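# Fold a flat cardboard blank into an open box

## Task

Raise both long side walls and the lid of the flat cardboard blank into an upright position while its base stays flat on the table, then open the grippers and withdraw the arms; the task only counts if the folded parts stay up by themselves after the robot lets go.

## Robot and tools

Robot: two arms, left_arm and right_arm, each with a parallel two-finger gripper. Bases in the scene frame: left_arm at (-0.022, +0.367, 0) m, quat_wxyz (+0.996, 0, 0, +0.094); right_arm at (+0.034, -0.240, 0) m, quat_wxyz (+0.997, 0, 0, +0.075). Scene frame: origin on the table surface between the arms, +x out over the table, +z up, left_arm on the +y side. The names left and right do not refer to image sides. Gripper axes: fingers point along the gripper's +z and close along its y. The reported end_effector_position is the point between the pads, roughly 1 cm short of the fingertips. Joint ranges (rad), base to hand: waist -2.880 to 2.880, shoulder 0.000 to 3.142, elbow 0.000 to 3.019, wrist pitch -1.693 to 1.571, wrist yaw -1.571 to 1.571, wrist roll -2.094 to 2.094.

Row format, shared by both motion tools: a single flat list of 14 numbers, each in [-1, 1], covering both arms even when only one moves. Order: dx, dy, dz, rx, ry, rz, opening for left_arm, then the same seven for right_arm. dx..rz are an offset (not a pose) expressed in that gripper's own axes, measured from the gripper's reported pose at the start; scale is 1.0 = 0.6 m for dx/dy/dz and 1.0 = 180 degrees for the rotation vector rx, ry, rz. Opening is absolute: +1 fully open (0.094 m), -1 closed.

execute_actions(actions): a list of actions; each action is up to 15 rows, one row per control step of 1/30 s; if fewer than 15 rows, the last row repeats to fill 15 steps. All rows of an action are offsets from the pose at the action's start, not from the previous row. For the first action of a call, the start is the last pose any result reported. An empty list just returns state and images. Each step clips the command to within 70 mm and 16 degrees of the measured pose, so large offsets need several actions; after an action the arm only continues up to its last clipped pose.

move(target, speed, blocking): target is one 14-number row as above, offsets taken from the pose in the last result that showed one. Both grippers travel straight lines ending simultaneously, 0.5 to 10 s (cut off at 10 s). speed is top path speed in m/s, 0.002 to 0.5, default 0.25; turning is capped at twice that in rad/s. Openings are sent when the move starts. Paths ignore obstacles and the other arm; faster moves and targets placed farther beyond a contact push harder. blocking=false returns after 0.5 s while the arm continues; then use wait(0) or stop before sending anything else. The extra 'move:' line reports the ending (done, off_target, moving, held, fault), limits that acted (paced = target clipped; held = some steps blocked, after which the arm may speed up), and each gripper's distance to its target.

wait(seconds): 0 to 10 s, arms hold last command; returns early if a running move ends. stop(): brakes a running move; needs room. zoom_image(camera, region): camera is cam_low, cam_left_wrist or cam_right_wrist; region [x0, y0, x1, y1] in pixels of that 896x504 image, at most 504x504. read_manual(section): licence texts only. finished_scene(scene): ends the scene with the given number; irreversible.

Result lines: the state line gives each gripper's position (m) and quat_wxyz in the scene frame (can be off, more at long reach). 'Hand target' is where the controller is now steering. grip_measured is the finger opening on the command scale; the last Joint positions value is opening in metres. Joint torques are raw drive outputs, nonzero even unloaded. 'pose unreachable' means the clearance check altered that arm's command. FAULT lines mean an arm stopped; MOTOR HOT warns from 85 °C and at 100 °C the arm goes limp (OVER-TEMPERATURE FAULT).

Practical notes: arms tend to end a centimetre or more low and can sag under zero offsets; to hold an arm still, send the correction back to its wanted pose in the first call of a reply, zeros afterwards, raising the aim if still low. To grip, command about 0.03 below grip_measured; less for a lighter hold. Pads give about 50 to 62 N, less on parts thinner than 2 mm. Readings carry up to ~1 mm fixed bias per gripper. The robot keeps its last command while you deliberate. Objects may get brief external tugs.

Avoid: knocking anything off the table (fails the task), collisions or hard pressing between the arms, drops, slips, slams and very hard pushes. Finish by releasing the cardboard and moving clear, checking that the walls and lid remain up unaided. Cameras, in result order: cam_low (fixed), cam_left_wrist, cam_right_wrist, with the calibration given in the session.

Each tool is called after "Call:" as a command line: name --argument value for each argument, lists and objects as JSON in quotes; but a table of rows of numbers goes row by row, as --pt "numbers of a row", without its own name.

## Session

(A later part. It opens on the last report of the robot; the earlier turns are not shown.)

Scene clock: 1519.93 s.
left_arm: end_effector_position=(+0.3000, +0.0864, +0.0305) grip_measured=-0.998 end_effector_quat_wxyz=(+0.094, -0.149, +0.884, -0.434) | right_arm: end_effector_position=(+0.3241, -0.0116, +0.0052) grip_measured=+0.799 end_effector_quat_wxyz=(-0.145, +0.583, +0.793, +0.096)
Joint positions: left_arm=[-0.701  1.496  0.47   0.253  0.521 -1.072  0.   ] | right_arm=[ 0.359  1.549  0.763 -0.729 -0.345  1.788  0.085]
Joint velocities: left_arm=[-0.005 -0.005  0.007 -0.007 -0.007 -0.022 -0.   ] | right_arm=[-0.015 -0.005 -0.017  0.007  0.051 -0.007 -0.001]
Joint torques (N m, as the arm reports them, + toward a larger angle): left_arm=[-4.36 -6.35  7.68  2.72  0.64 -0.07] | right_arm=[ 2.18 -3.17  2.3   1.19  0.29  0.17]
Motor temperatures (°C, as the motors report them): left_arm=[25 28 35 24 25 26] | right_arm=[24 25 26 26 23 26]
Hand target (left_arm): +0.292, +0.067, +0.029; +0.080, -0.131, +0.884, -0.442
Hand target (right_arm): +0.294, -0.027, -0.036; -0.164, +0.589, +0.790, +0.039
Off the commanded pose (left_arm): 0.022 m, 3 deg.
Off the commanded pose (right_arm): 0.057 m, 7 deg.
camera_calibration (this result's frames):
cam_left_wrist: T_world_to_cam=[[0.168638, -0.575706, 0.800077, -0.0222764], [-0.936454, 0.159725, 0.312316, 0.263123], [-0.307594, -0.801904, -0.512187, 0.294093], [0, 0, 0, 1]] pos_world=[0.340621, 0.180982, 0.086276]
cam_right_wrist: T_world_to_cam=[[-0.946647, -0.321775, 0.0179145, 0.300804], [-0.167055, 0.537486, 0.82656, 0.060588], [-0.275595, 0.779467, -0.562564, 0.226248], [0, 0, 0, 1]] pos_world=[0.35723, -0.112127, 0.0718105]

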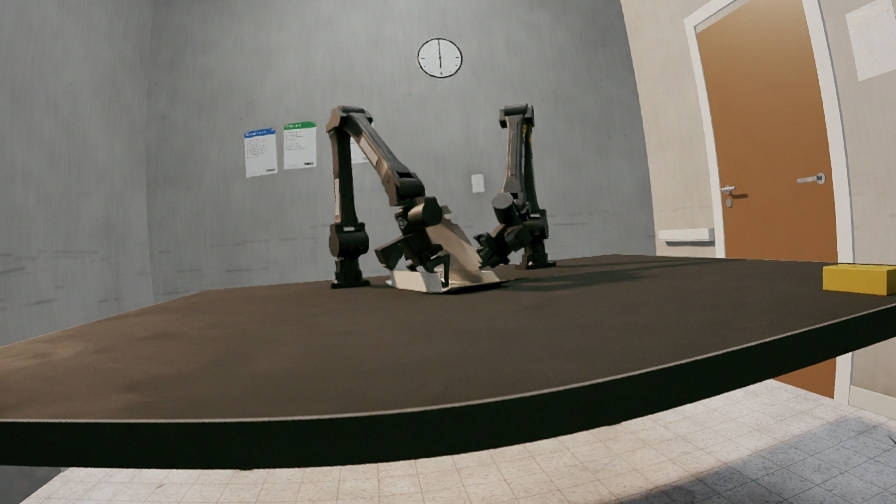

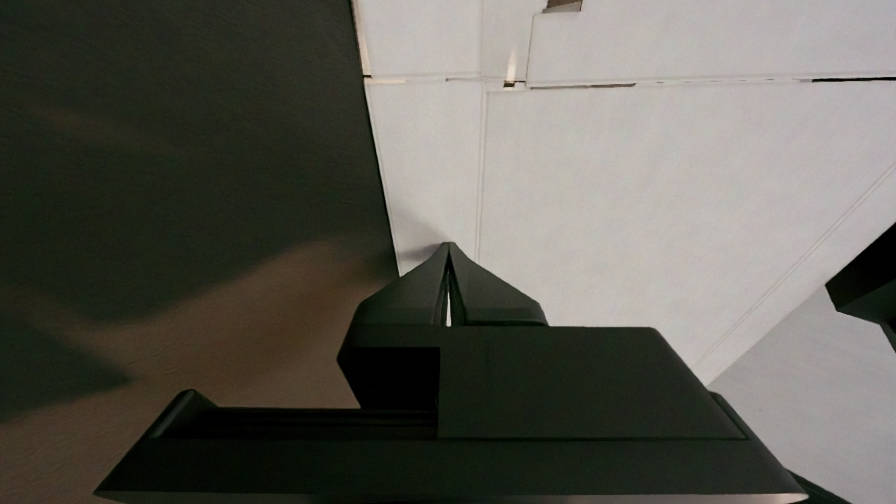

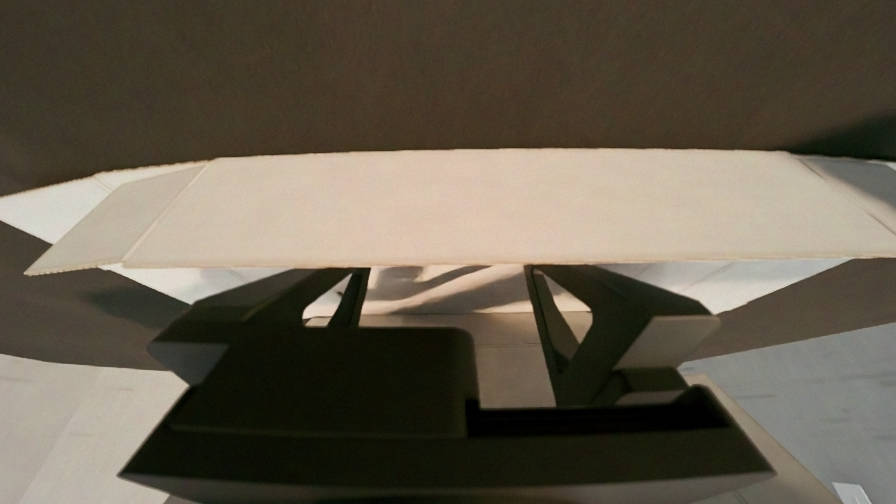

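Call:
execute_actions --actions '[[[0.0272,-0.0119,0.0234,0.0032,0.0153,0.0059,-1,-0.034,-0.048,0.074,0.035,-0.011,0.011,0.8],[0.0314,-0.0094,0.0252,0.0021,0.0170,0.0060,-1,-0.034,-0.048,0.074,0.035,-0.011,0.011,0.8],[0.0355,-0.0068,0.0269,0.0010,0.0188,0.0061,-1,-0.034,-0.048,0.074,0.035,-0.011,0.011,0.8],[0.0397,-0.0042,0.0287,-0.0001,0.0205,0.0062,-1,-0.034,-0.048,0.074,0.035,-0.011,0.011,0.8],[0.0439,-0.0017,0.0304,-0.0012,0.0222,0.0063,-1,-0.034,-0.048,0.074,0.035,-0.011,0.011,0.8],[0.0481,0.0009,0.0322,-0.0023,0.0239,0.0064,-1,-0.034,-0.048,0.074,0.035,-0.011,0.011,0.8],[0.0523,0.0035,0.0339,-0.0034,0.0257,0.0065,-1,-0.034,-0.048,0.074,0.035,-0.011,0.011,0.8],[0.0564,0.0060,0.0356,-0.0044,0.0274,0.0065,-1,-0.034,-0.048,0.074,0.035,-0.011,0.011,0.8],[0.0606,0.0086,0.0374,-0.0055,0.0291,0.0066,-1,-0.034,-0.048,0.074,0.035,-0.011,0.011,0.8],[0.0648,0.0111,0.0391,-0.0066,0.0308,0.0067,-1,-0.034,-0.048,0.074,0.035,-0.011,0.011,0.8],[0.0690,0.0137,0.0409,-0.0077,0.0325,0.0068,-1,-0.034,-0.048,0.074,0.035,-0.011,0.011,0.8],[0.0731,0.0163,0.0426,-0.0088,0.0343,0.0069,-1,-0.034,-0.048,0.074,0.035,-0.011,0.011,0.8],[0.0773,0.0188,0.0444,-0.0099,0.0360,0.0070,-1,-0.034,-0.048,0.074,0.035,-0.011,0.011,0.8],[0.0815,0.0214,0.0461,-0.0110,0.0377,0.0071,-1,-0.034,-0.048,0.074,0.035,-0.011,0.011,0.8]]]'

Scene clock: 1617.37 s.
left_arm: end_effector_position=(+0.2878, +0.0729, +0.0267) grip_measured=-0.998 end_effector_quat_wxyz=(+0.083, -0.131, +0.887, -0.436) | right_arm: end_effector_position=(+0.3241, -0.0116, +0.0052) grip_measured=+0.799 end_effector_quat_wxyz=(-0.145, +0.583, +0.793, +0.096)
Joint positions: left_arm=[-0.743  1.511  0.47   0.263  0.524 -1.072  0.   ] | right_arm=[ 0.359  1.549  0.763 -0.729 -0.345  1.788  0.085]
Joint velocities: left_arm=[-0.151  0.063 -0.012  0.012 -0.007  0.022 -0.   ] | right_arm=[-0.015  0.015  0.007 -0.012  0.037  0.081  0.   ]
Joint torques (N m, as the arm reports them, + toward a larger angle): left_arm=[-5.44 -5.5   4.99  2.1   0.69  0.02] | right_arm=[ 2.13 -3.2   2.29  1.19  0.29  0.17]
Motor temperatures (°C, as the motors report them): left_arm=[25 28 34 24 25 26] | right_arm=[24 25 26 26 23 26]
Hand target (left_arm): +0.259, +0.061, +0.004; +0.044, -0.115, +0.897, -0.424
Hand target (right_arm): +0.294, -0.027, -0.036; -0.164, +0.589, +0.790, +0.039
Off the commanded pose (left_arm): 0.041 m, 5 deg.
Off the commanded pose (right_arm): 0.057 m, 7 deg.
camera_calibration (this result's frames):
cam_left_wrist: T_world_to_cam=[[0.146526, -0.582533, 0.799491, -0.0181821], [-0.9273, 0.200538, 0.316068, 0.249358], [-0.344449, -0.78768, -0.510799, 0.287104], [0, 0, 0, 1]] pos_world=[0.332786, 0.165549, 0.082375]
cam_right_wrist: T_world_to_cam=[[-0.946647, -0.321775, 0.0179145, 0.300804], [-0.167055, 0.537486, 0.82656, 0.060588], [-0.275595, 0.779467, -0.562564, 0.226248], [0, 0, 0, 1]] pos_world=[0.35723, -0.112127, 0.0718105]

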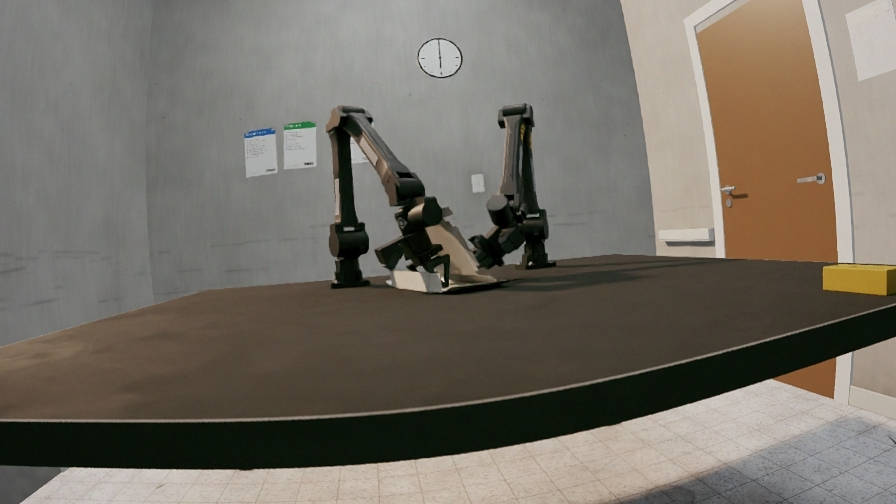

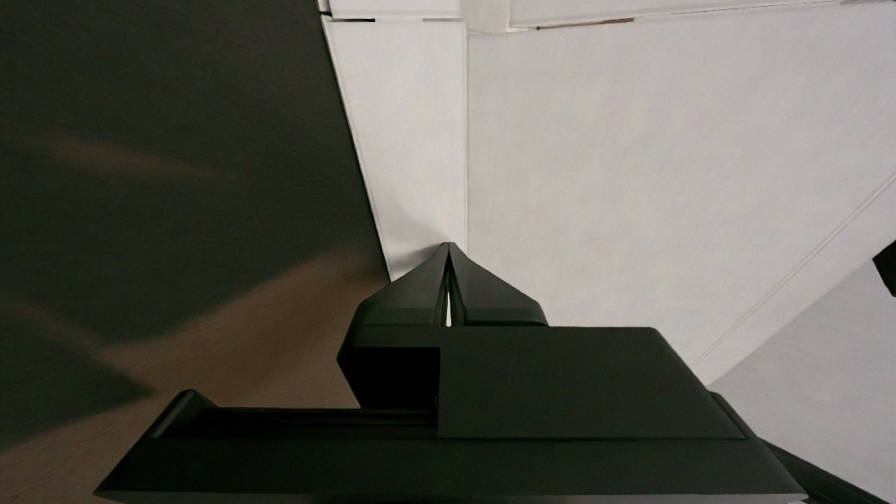

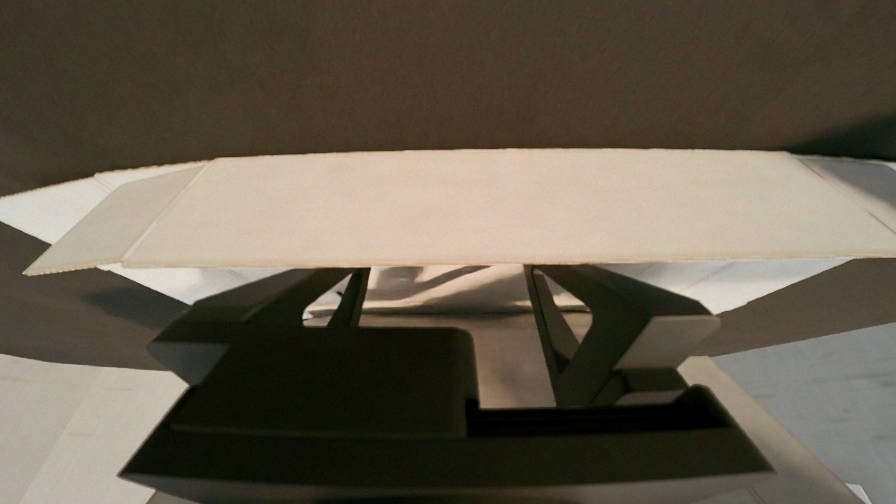

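Call:
execute_actions --actions '[]'

Call:
zoom_image --camera "cam_low" --region '[400, 200, 540, 300]'

Scene clock: 1619.03 s.
left_arm: end_effector_position=(+0.2842, +0.0688, +0.0261) grip_measured=-0.998 end_effector_quat_wxyz=(+0.079, -0.125, +0.887, -0.437) | right_arm: end_effector_position=(+0.3241, -0.0116, +0.0052) grip_measured=+0.799 end_effector_quat_wxyz=(-0.145, +0.583, +0.793, +0.096)
Joint positions: left_arm=[-0.754  1.515  0.47   0.268  0.528 -1.072  0.   ] | right_arm=[ 0.359  1.549  0.763 -0.729 -0.345  1.788  0.085]
Joint velocities: left_arm=[-0.005  0.005  0.007 -0.002 -0.007  0.037  0.001] | right_arm=[-0.015 -0.034  0.002 -0.007  0.037 -0.022  0.001]
Joint torques (N m, as the arm reports them, + toward a larger angle): left_arm=[-4.17 -5.03  4.88  1.97  0.57  0.02] | right_arm=[ 2.16 -3.22  2.31  1.2   0.29  0.17]
Motor temperatures (°C, as the motors report them): left_arm=[25 28 34 24 25 26] | right_arm=[24 25 26 26 23 26]
Hand target (left_arm): +0.259, +0.061, +0.004; +0.044, -0.115, +0.897, -0.424
Hand target (right_arm): +0.294, -0.027, -0.036; -0.164, +0.589, +0.790, +0.039
Off the commanded pose (left_arm): 0.037 m, 5 deg.
Off the commanded pose (right_arm): 0.057 m, 7 deg.
camera_calibration (this result's frames):
cam_left_wrist: T_world_to_cam=[[0.138897, -0.582418, 0.800935, -0.01738], [-0.924115, 0.214495, 0.316234, 0.245162], [-0.355977, -0.78408, -0.508428, 0.285297], [0, 0, 0, 1]] pos_world=[0.330531, 0.160987, 0.0814446]
cam_right_wrist: T_world_to_cam=[[-0.946647, -0.321775, 0.0179145, 0.300804], [-0.167055, 0.537486, 0.82656, 0.060588], [-0.275595, 0.779467, -0.562564, 0.226248], [0, 0, 0, 1]] pos_world=[0.35723, -0.112127, 0.0718105]

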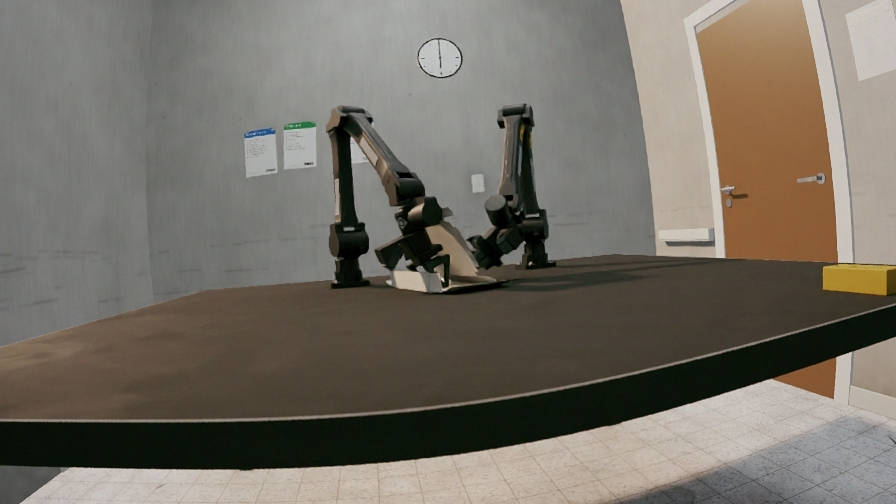

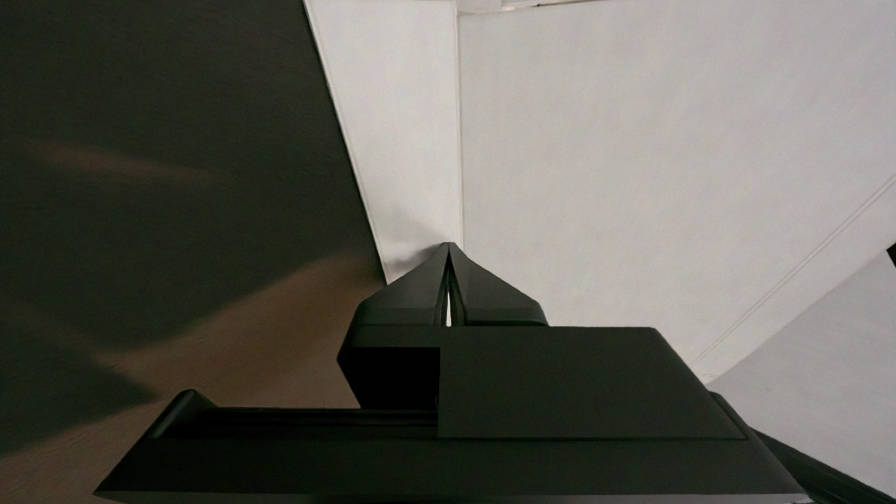

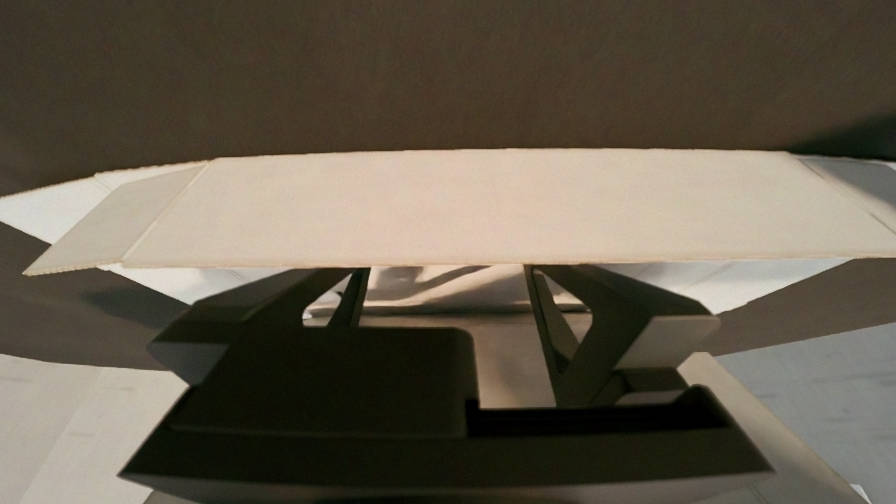

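Region (400, 200, 540, 300) of cam_low's 896x504 image, scaled by 3.600, with more detail than that image has; it fills the top 360 rows of this view, and the rest is white.

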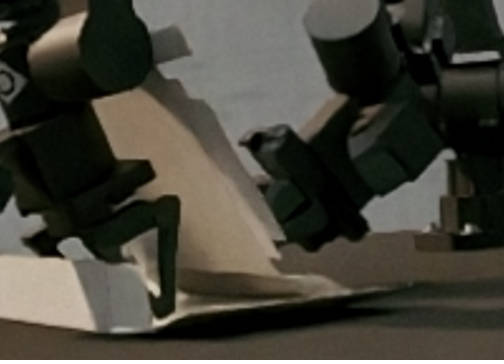

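Call:
execute_actions --actions '[[[0.0481,0.0292,0.0311,-0.0133,0.0233,-0.0030,-1,-0.034,-0.048,0.074,0.035,-0.011,0.011,0.8],[0.0503,0.0320,0.0322,-0.0147,0.0245,-0.0033,-1,-0.034,-0.048,0.074,0.035,-0.011,0.011,0.8],[0.0525,0.0347,0.0333,-0.0162,0.0257,-0.0037,-1,-0.034,-0.048,0.074,0.035,-0.011,0.011,0.8],[0.0547,0.0374,0.0344,-0.0177,0.0269,-0.0040,-1,-0.034,-0.048,0.074,0.035,-0.011,0.011,0.8],[0.0569,0.0401,0.0355,-0.0191,0.0281,-0.0043,-1,-0.034,-0.048,0.074,0.035,-0.011,0.011,0.8],[0.0592,0.0429,0.0366,-0.0206,0.0293,-0.0046,-1,-0.034,-0.048,0.074,0.035,-0.011,0.011,0.8],[0.0614,0.0456,0.0377,-0.0221,0.0305,-0.0049,-1,-0.034,-0.048,0.074,0.035,-0.011,0.011,0.8],[0.0636,0.0483,0.0388,-0.0235,0.0317,-0.0052,-1,-0.034,-0.048,0.074,0.035,-0.011,0.011,0.8],[0.0658,0.0510,0.0399,-0.0250,0.0329,-0.0056,-1,-0.034,-0.048,0.074,0.035,-0.011,0.011,0.8],[0.0680,0.0538,0.0410,-0.0265,0.0341,-0.0059,-1,-0.034,-0.048,0.074,0.035,-0.011,0.011,0.8],[0.0702,0.0565,0.0421,-0.0279,0.0353,-0.0062,-1,-0.034,-0.048,0.074,0.035,-0.011,0.011,0.8],[0.0724,0.0592,0.0432,-0.0294,0.0365,-0.0065,-1,-0.034,-0.048,0.074,0.035,-0.011,0.011,0.8]]]'

Scene clock: 1723.77 s.
left_arm: end_effector_position=(+0.2742, +0.0618, +0.0187) grip_measured=-0.999 end_effector_quat_wxyz=(+0.066, -0.116, +0.891, -0.433) | right_arm: end_effector_position=(+0.3241, -0.0116, +0.0052) grip_measured=+0.799 end_effector_quat_wxyz=(-0.145, +0.583, +0.793, +0.096)
Joint positions: left_arm=[-0.781  1.534  0.47   0.268  0.531 -1.072  0.   ] | right_arm=[ 0.359  1.549  0.763 -0.729 -0.345  1.788  0.085]
Joint velocities: left_arm=[-0.054  0.034 -0.002  0.002  0.022  0.066 -0.   ] | right_arm=[-0.005 -0.005  0.007  0.007  0.007 -0.095  0.   ]
Joint torques (N m, as the arm reports them, + toward a larger angle): left_arm=[-4.27 -4.4   4.33  0.57  0.36  0.13] | right_arm=[ 2.19 -3.17  2.3   1.2   0.29  0.17]
Motor temperatures (°C, as the motors report them): left_arm=[25 27 32 24 25 26] | right_arm=[24 25 26 26 23 26]
Hand target (left_arm): +0.243, +0.062, -0.015; +0.019, -0.112, +0.909, -0.401
Hand target (right_arm): +0.294, -0.027, -0.036; -0.164, +0.589, +0.790, +0.039
Off the commanded pose (left_arm): 0.049 m, 7 deg.
Off the commanded pose (right_arm): 0.057 m, 7 deg.
camera_calibration (this result's frames):
cam_left_wrist: T_world_to_cam=[[0.135893, -0.593513, 0.793269, -0.0124913], [-0.912331, 0.237193, 0.333754, 0.234828], [-0.386246, -0.769079, -0.509247, 0.279866], [0, 0, 0, 1]] pos_world=[0.324035, 0.152125, 0.0740548]
cam_right_wrist: T_world_to_cam=[[-0.946647, -0.321775, 0.0179145, 0.300804], [-0.167055, 0.537486, 0.82656, 0.060588], [-0.275595, 0.779467, -0.562564, 0.226248], [0, 0, 0, 1]] pos_world=[0.35723, -0.112127, 0.0718105]

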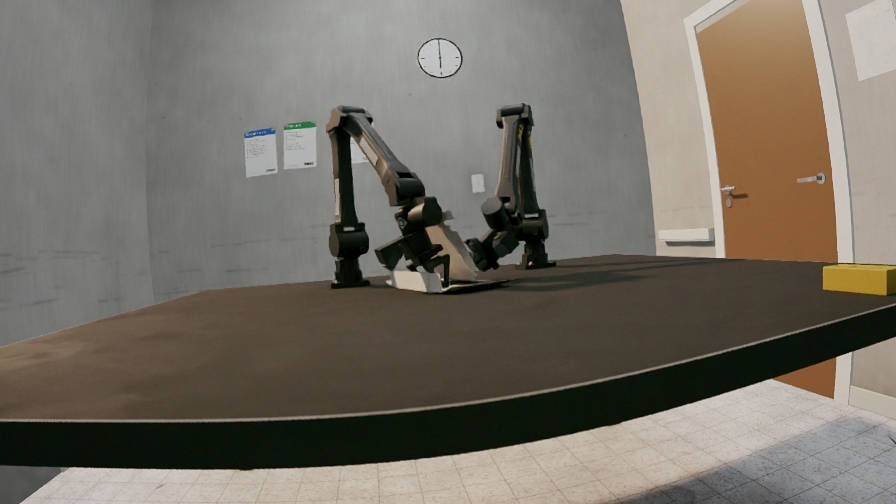

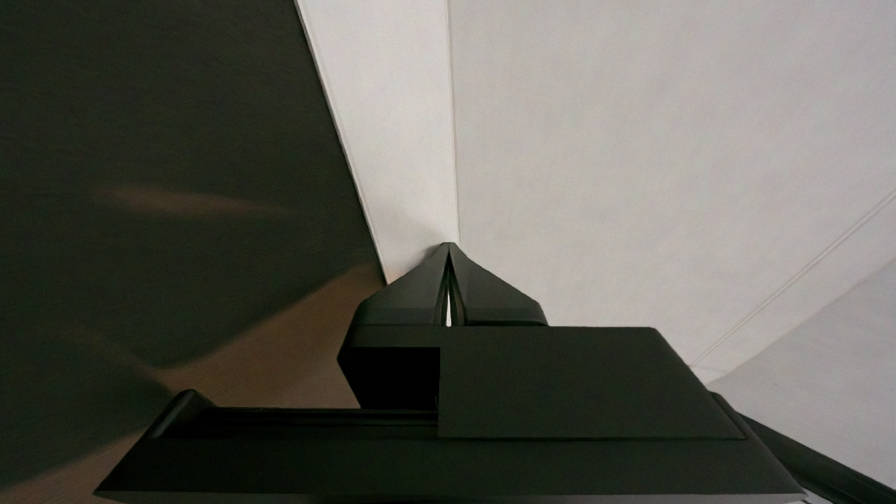

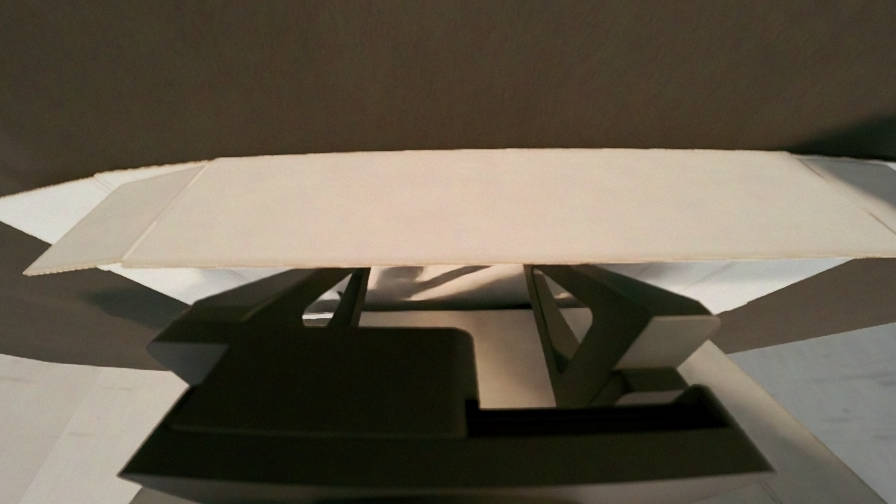

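Call:
execute_actions --actions '[]'

Call:
zoom_image --camera "cam_low" --region '[420, 230, 520, 300]'

Scene clock: 1725.43 s.
left_arm: end_effector_position=(+0.2734, +0.0611, +0.0183) grip_measured=-0.999 end_effector_quat_wxyz=(+0.065, -0.115, +0.892, -0.433) | right_arm: end_effector_position=(+0.3241, -0.0116, +0.0052) grip_measured=+0.799 end_effector_quat_wxyz=(-0.145, +0.583, +0.793, +0.096)
Joint positions: left_arm=[-0.783  1.535  0.47   0.268  0.531 -1.072  0.   ] | right_arm=[ 0.359  1.549  0.763 -0.729 -0.345  1.788  0.085]
Joint velocities: left_arm=[-0.005 -0.015 -0.007 -0.007 -0.007  0.037 -0.001] | right_arm=[ 0.005  0.005 -0.002  0.002 -0.022  0.007 -0.001]
Joint torques (N m, as the arm reports them, + toward a larger angle): left_arm=[-3.77 -4.32  4.33  0.54  0.33  0.14] | right_arm=[ 2.16 -3.17  2.3   1.21  0.29  0.17]
Motor temperatures (°C, as the motors report them): left_arm=[25 27 32 24 25 26] | right_arm=[24 25 26 26 23 26]
Hand target (left_arm): +0.243, +0.062, -0.015; +0.019, -0.112, +0.909, -0.401
Hand target (right_arm): +0.294, -0.027, -0.036; -0.164, +0.589, +0.790, +0.039
Off the commanded pose (left_arm): 0.048 m, 7 deg.
Off the commanded pose (right_arm): 0.057 m, 7 deg.
camera_calibration (this result's frames):
cam_left_wrist: T_world_to_cam=[[0.135249, -0.594188, 0.792873, -0.0121902], [-0.911354, 0.239385, 0.334857, 0.233919], [-0.38877, -0.767877, -0.509139, 0.279439], [0, 0, 0, 1]] pos_world=[0.323469, 0.151335, 0.0736093]
cam_right_wrist: T_world_to_cam=[[-0.946647, -0.321775, 0.0179145, 0.300804], [-0.167055, 0.537486, 0.82656, 0.060588], [-0.275595, 0.779467, -0.562564, 0.226248], [0, 0, 0, 1]] pos_world=[0.35723, -0.112127, 0.0718105]

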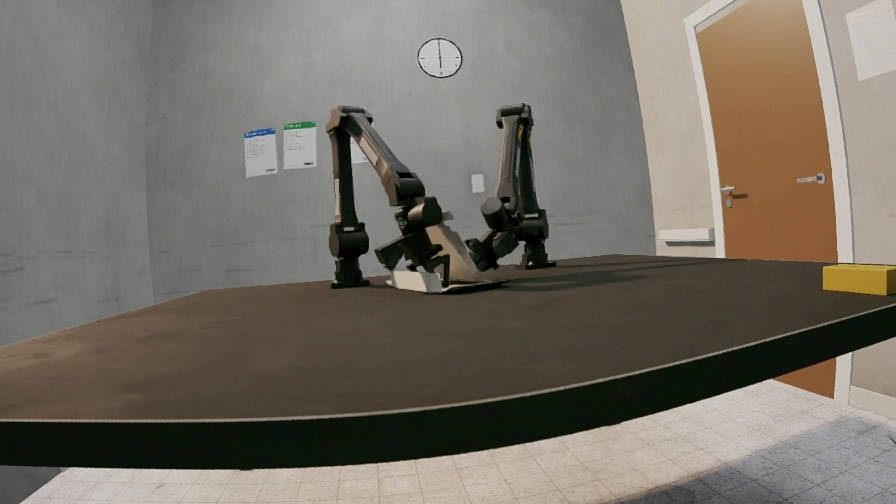

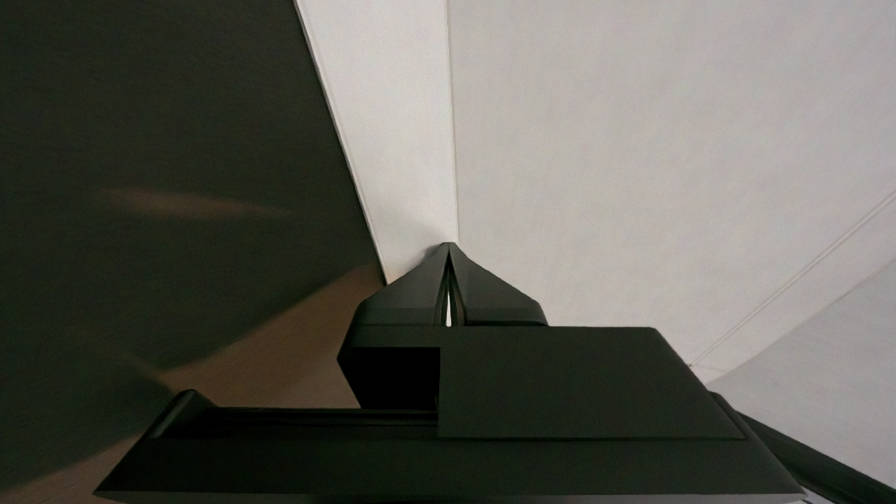

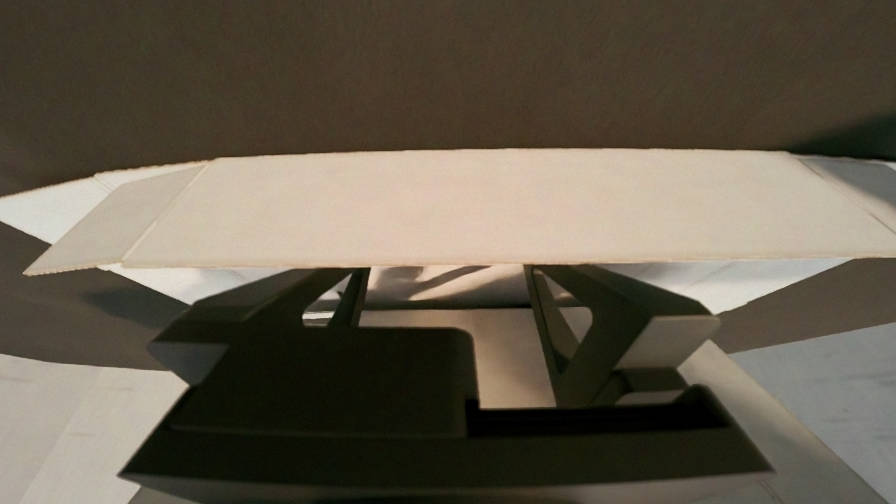

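Region (420, 230, 520, 300) of cam_low's 896x504 image, scaled by 5.040, with more detail than that image has; it fills the top 353 rows of this view, and the rest is white.

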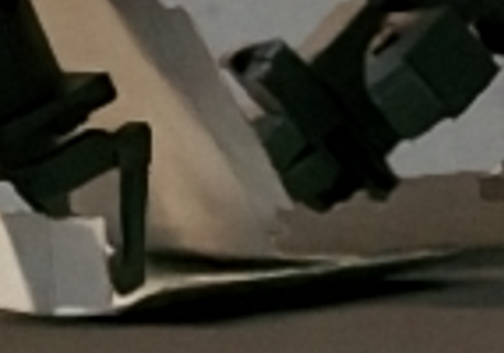

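Call:
execute_actions --actions '[[[0.0441,0.0488,0.0276,-0.0236,0.0218,-0.0084,-1,-0.034,-0.048,0.074,0.035,-0.011,0.011,0.8],[0.0376,0.0447,0.0227,-0.0211,0.0184,-0.0083,-1,-0.034,-0.048,0.074,0.035,-0.011,0.011,0.8],[0.0312,0.0406,0.0177,-0.0186,0.0149,-0.0083,-1,-0.034,-0.048,0.074,0.035,-0.011,0.011,0.8],[0.0248,0.0364,0.0128,-0.0160,0.0115,-0.0082,-1,-0.034,-0.048,0.074,0.035,-0.011,0.011,0.8],[0.0183,0.0323,0.0078,-0.0135,0.0080,-0.0082,-1,-0.034,-0.048,0.074,0.035,-0.011,0.011,0.8],[0.0119,0.0282,0.0029,-0.0110,0.0046,-0.0081,-1,-0.034,-0.048,0.074,0.035,-0.011,0.011,0.8],[0.0055,0.0241,-0.0021,-0.0085,0.0011,-0.0081,-1,-0.034,-0.048,0.074,0.035,-0.011,0.011,0.8],[-0.0010,0.0200,-0.0070,-0.0060,-0.0023,-0.0080,-1,-0.034,-0.048,0.074,0.035,-0.011,0.011,0.8],[-0.0074,0.0159,-0.0120,-0.0035,-0.0058,-0.0080,-1,-0.034,-0.048,0.074,0.035,-0.011,0.011,0.8],[-0.0138,0.0118,-0.0169,-0.0010,-0.0092,-0.0079,-1,-0.034,-0.048,0.074,0.035,-0.011,0.011,0.8],[-0.0203,0.0077,-0.0219,0.0015,-0.0127,-0.0079,-1,-0.034,-0.048,0.074,0.035,-0.011,0.011,0.8],[-0.0267,0.0035,-0.0268,0.0041,-0.0161,-0.0078,-1,-0.034,-0.048,0.074,0.035,-0.011,0.011,0.8],[-0.0331,-0.0006,-0.0318,0.0066,-0.0196,-0.0078,-1,-0.034,-0.048,0.074,0.035,-0.011,0.011,0.8],[-0.0396,-0.0047,-0.0367,0.0091,-0.0230,-0.0077,-1,-0.034,-0.048,0.074,0.035,-0.011,0.011,0.8],[-0.0460,-0.0088,-0.0417,0.0116,-0.0265,-0.0077,-1,-0.034,-0.048,0.074,0.035,-0.011,0.011,0.8]],[[-0.026,-0.005,-0.028,0.005,-0.014,-0.005,-1,-0.034,-0.048,0.074,0.035,-0.011,0.011,0.8],[-0.026,-0.0035,-0.034,0.005,-0.014,-0.005,-1,-0.034,-0.048,0.074,0.035,-0.011,0.011,0.8],[-0.026,-0.002,-0.040,0.005,-0.014,-0.005,-1,-0.034,-0.048,0.074,0.035,-0.011,0.011,0.8],[-0.026,-0.0005,-0.046,0.005,-0.014,-0.005,-1,-0.034,-0.048,0.074,0.035,-0.011,0.011,0.8],[-0.026,0.001,-0.052,0.005,-0.014,-0.005,-1,-0.034,-0.048,0.074,0.035,-0.011,0.011,0.8],[-0.026,0.0025,-0.058,0.005,-0.014,-0.005,-1,-0.034,-0.048,0.074,0.035,-0.011,0.011,0.8],[-0.026,0.004,-0.064,0.005,-0.014,-0.005,-1,-0.034,-0.048,0.074,0.035,-0.011,0.011,0.8],[-0.026,0.0055,-0.070,0.005,-0.014,-0.005,-1,-0.034,-0.048,0.074,0.035,-0.011,0.011,0.8],[-0.026,0.007,-0.076,0.005,-0.014,-0.005,-1,-0.034,-0.048,0.074,0.035,-0.011,0.011,0.8],[-0.026,0.0085,-0.082,0.005,-0.014,-0.005,-1,-0.034,-0.048,0.074,0.035,-0.011,0.011,0.8],[-0.026,0.010,-0.088,0.005,-0.014,-0.005,-1,-0.034,-0.048,0.074,0.035,-0.011,0.011,0.8],[-0.026,0.0115,-0.094,0.005,-0.014,-0.005,-1,-0.034,-0.048,0.074,0.035,-0.011,0.011,0.8],[-0.026,0.013,-0.100,0.005,-0.014,-0.005,-1,-0.034,-0.048,0.074,0.035,-0.011,0.011,0.8],[-0.026,0.0145,-0.106,0.005,-0.014,-0.005,-1,-0.034,-0.048,0.074,0.035,-0.011,0.011,0.8],[-0.026,0.016,-0.112,0.005,-0.014,-0.005,-1,-0.034,-0.048,0.074,0.035,-0.011,0.011,0.8]]]'

Scene clock: 1777.67 s.
left_arm: end_effector_position=(+0.2806, +0.1195, +0.0568) grip_measured=-0.999 end_effector_quat_wxyz=(+0.087, -0.147, +0.876, -0.451) | right_arm: end_effector_position=(+0.3242, -0.0116, +0.0052) grip_measured=+0.799 end_effector_quat_wxyz=(-0.145, +0.583, +0.793, +0.096)
Joint positions: left_arm=[-0.615  1.332  0.404  0.141  0.616 -1.021  0.   ] | right_arm=[ 0.359  1.549  0.763 -0.728 -0.345  1.788  0.085]
Joint velocities: left_arm=[ 0.269 -0.357 -0.095 -0.364  0.198  0.183 -0.001] | right_arm=[-0.015  0.015 -0.007 -0.007 -0.037  0.051  0.001]
Joint torques (N m, as the arm reports them, + toward a larger angle): left_arm=[ 1.31 -8.4   6.33  1.53  0.29  0.21] | right_arm=[ 2.13 -3.2   2.29  1.2   0.29  0.17]
Motor temperatures (°C, as the motors report them): left_arm=[25 27 32 24 24 26] | right_arm=[24 25 26 26 23 26]
Hand target (left_arm): +0.280, +0.131, +0.063; +0.099, -0.140, +0.877, -0.450
Hand target (right_arm): +0.294, -0.027, -0.036; -0.164, +0.589, +0.790, +0.039
Off the commanded pose (left_arm): 0.016 m, 2 deg.
Off the commanded pose (right_arm): 0.057 m, 7 deg.
camera_calibration (this result's frames):
cam_left_wrist: T_world_to_cam=[[0.165216, -0.546845, 0.82077, -0.0246918], [-0.933412, 0.182058, 0.309188, 0.22812], [-0.318506, -0.817199, -0.480353, 0.331269], [0, 0, 0, 1]] pos_world=[0.322521, 0.215679, 0.10886]
cam_right_wrist: T_world_to_cam=[[-0.946653, -0.321778, 0.0175394, 0.300896], [-0.16733, 0.537332, 0.826604, 0.0606606], [-0.275408, 0.779572, -0.56251, 0.226179], [0, 0, 0, 1]] pos_world=[0.357286, -0.112096, 0.0718079]

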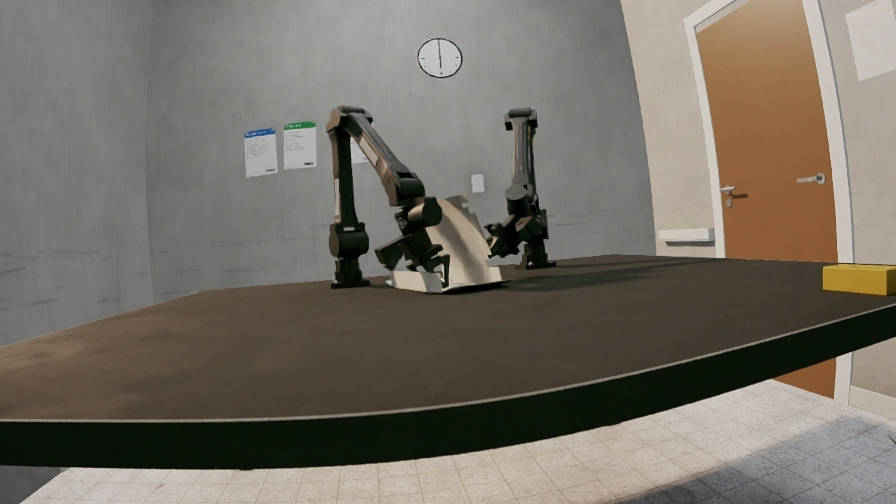

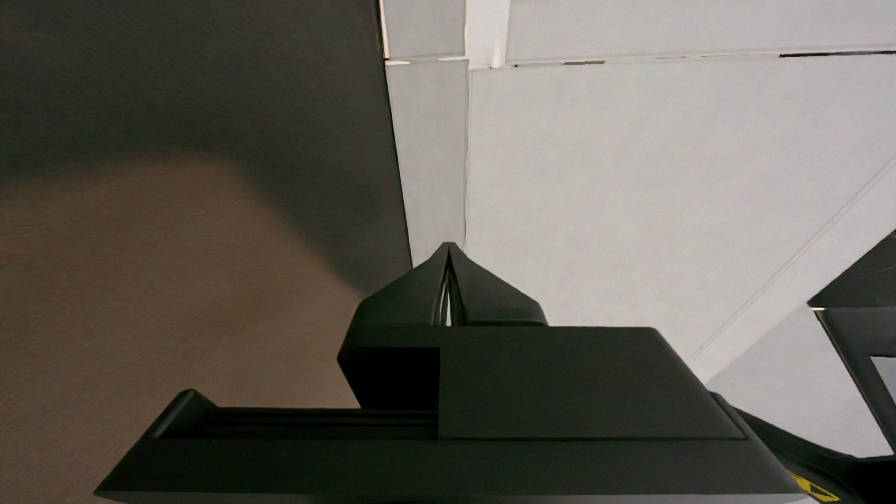

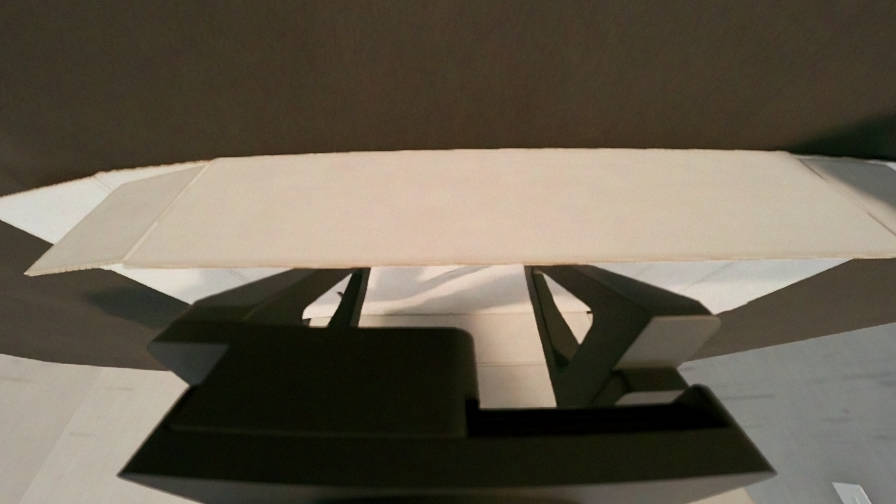

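The wall is still springing back; checking the settled state.

Call:
execute_actions --actions '[]'

Call:
zoom_image --camera "cam_low" --region '[380, 170, 560, 300]'

Scene clock: 1779.07 s.
left_arm: end_effector_position=(+0.2808, +0.1274, +0.0615) grip_measured=-0.999 end_effector_quat_wxyz=(+0.096, -0.143, +0.877, -0.450) | right_arm: end_effector_position=(+0.3242, -0.0116, +0.0052) grip_measured=+0.799 end_effector_quat_wxyz=(-0.145, +0.583, +0.793, +0.096)
Joint positions: left_arm=[-0.594  1.302  0.397  0.116  0.621 -0.992  0.   ] | right_arm=[ 0.359  1.549  0.763 -0.728 -0.345  1.788  0.085]
Joint velocities: left_arm=[-0.015  0.005 -0.012  0.012 -0.051  0.095 -0.   ] | right_arm=[-0.005 -0.005 -0.007 -0.002 -0.007  0.022 -0.   ]
Joint torques (N m, as the arm reports them, + toward a larger angle): left_arm=[-0.58 -7.65  6.73  1.42  0.37  0.24] | right_arm=[ 2.2  -3.21  2.3   1.2   0.29  0.17]
Motor temperatures (°C, as the motors report them): left_arm=[25 27 32 24 24 26] | right_arm=[24 25 26 26 23 26]
Hand target (left_arm): +0.280, +0.131, +0.063; +0.099, -0.140, +0.877, -0.450
Hand target (right_arm): +0.294, -0.027, -0.036; -0.164, +0.589, +0.790, +0.039
Off the commanded pose (left_arm): 0.007 m, 0 deg.
Off the commanded pose (right_arm): 0.057 m, 7 deg.
camera_calibration (this result's frames):
cam_left_wrist: T_world_to_cam=[[0.149934, -0.55129, 0.820731, -0.0194053], [-0.939334, 0.17959, 0.292232, 0.228477], [-0.3085, -0.814756, -0.490919, 0.337541], [0, 0, 0, 1]] pos_world=[0.321657, 0.223283, 0.114863]
cam_right_wrist: T_world_to_cam=[[-0.946653, -0.321778, 0.0175394, 0.300896], [-0.16733, 0.537332, 0.826604, 0.0606606], [-0.275408, 0.779572, -0.56251, 0.226179], [0, 0, 0, 1]] pos_world=[0.357286, -0.112096, 0.0718079]

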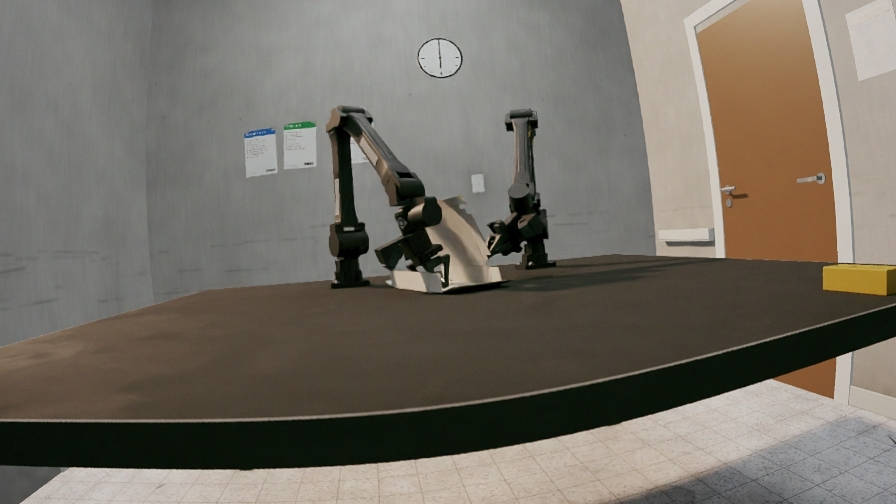

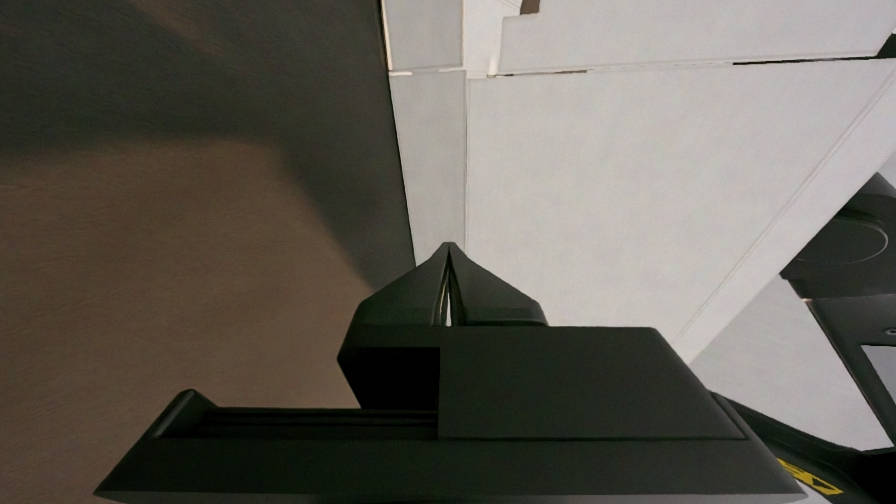

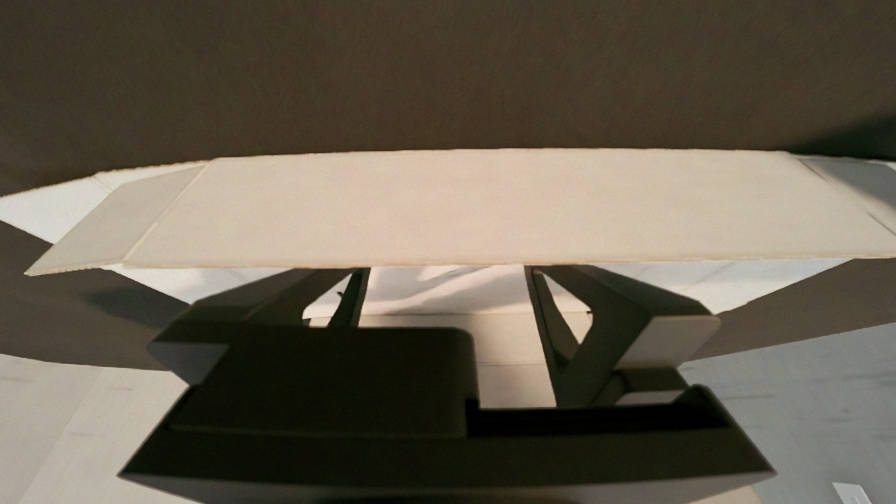

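Region (380, 170, 560, 300) of cam_low's 896x504 image, scaled by 2.800, with more detail than that image has.

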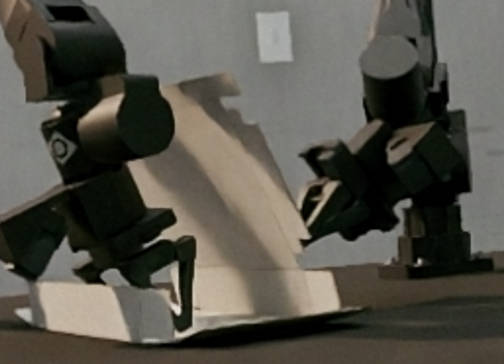

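Call:
zoom_image --camera "cam_left_wrist" --region '[600, 0, 896, 380]'

Call:
zoom_image --camera "cam_low" --region '[420, 185, 520, 295]'

Region (600, 0, 896, 380) of cam_left_wrist's 896x504 image, scaled by 1.326, with more detail than that image has; it fills the left 393 columns of this view, and the rest is white.

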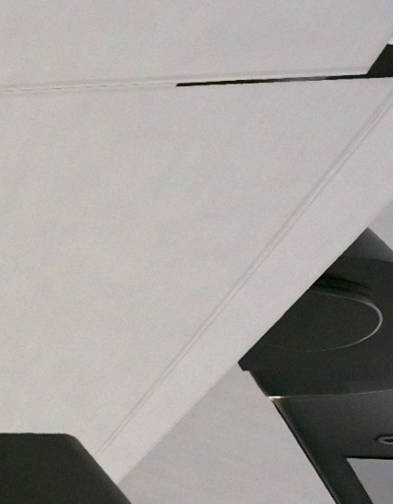

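Region (420, 185, 520, 295) of cam_low's 896x504 image, scaled by 4.582, with more detail than that image has; it fills the left 458 columns of this view, and the rest is white.

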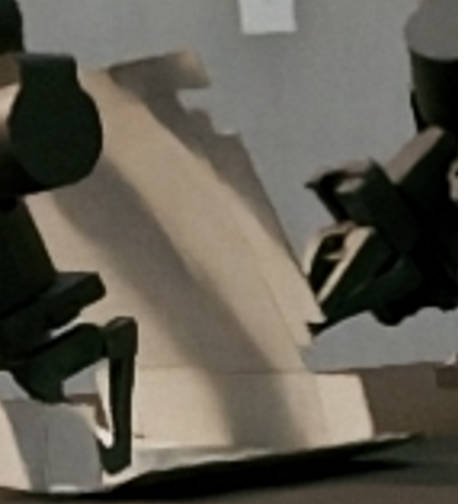

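Call:
execute_actions --actions '[]'

Call:
zoom_image --camera "cam_low" --region '[420, 185, 520, 295]'

Scene clock: 1823.93 s.
left_arm: end_effector_position=(+0.2808, +0.1274, +0.0615) grip_measured=-0.999 end_effector_quat_wxyz=(+0.096, -0.143, +0.877, -0.450) | right_arm: end_effector_position=(+0.3242, -0.0116, +0.0052) grip_measured=+0.799 end_effector_quat_wxyz=(-0.145, +0.583, +0.793, +0.096)
Joint positions: left_arm=[-0.594  1.302  0.397  0.116  0.621 -0.992  0.   ] | right_arm=[ 0.359  1.549  0.763 -0.728 -0.345  1.788  0.085]
Joint velocities: left_arm=[-0.015 -0.005 -0.012  0.002 -0.066 -0.066 -0.   ] | right_arm=[-0.005 -0.005 -0.002  0.007  0.007  0.037  0.001]
Joint torques (N m, as the arm reports them, + toward a larger angle): left_arm=[-0.4  -7.52  6.63  1.32  0.37  0.23] | right_arm=[ 2.17 -3.17  2.3   1.21  0.29  0.17]
Motor temperatures (°C, as the motors report them): left_arm=[25 27 32 24 24 26] | right_arm=[24 25 26 26 23 26]
Hand target (left_arm): +0.280, +0.131, +0.063; +0.099, -0.140, +0.877, -0.450
Hand target (right_arm): +0.294, -0.027, -0.036; -0.164, +0.589, +0.790, +0.039
Off the commanded pose (left_arm): 0.007 m, 0 deg.
Off the commanded pose (right_arm): 0.057 m, 7 deg.
camera_calibration (this result's frames):
cam_left_wrist: T_world_to_cam=[[0.149934, -0.55129, 0.820731, -0.0194053], [-0.939334, 0.17959, 0.292232, 0.228477], [-0.3085, -0.814756, -0.490919, 0.337541], [0, 0, 0, 1]] pos_world=[0.321657, 0.223283, 0.114863]
cam_right_wrist: T_world_to_cam=[[-0.946653, -0.321778, 0.0175394, 0.300896], [-0.16733, 0.537332, 0.826604, 0.0606606], [-0.275408, 0.779572, -0.56251, 0.226179], [0, 0, 0, 1]] pos_world=[0.357286, -0.112096, 0.0718079]

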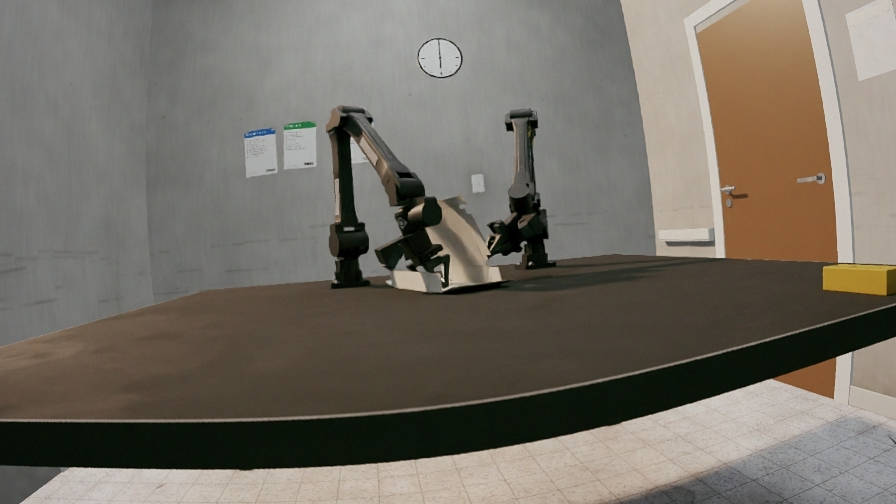

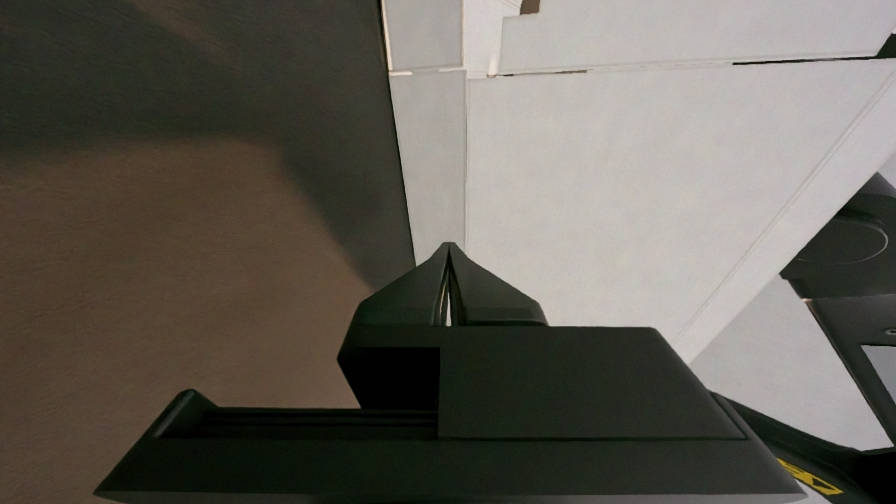

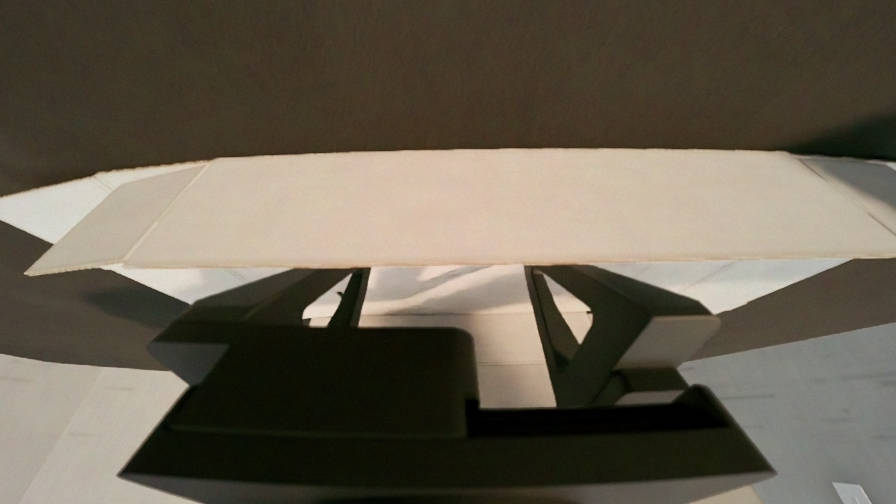

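Region (420, 185, 520, 295) of cam_low's 896x504 image, scaled by 4.582, with more detail than that image has; it fills the left 458 columns of this view, and the rest is white.

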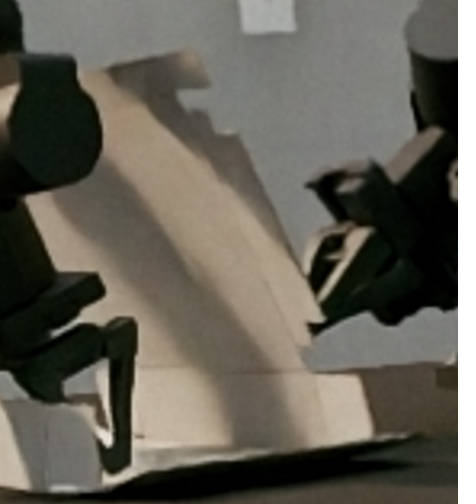

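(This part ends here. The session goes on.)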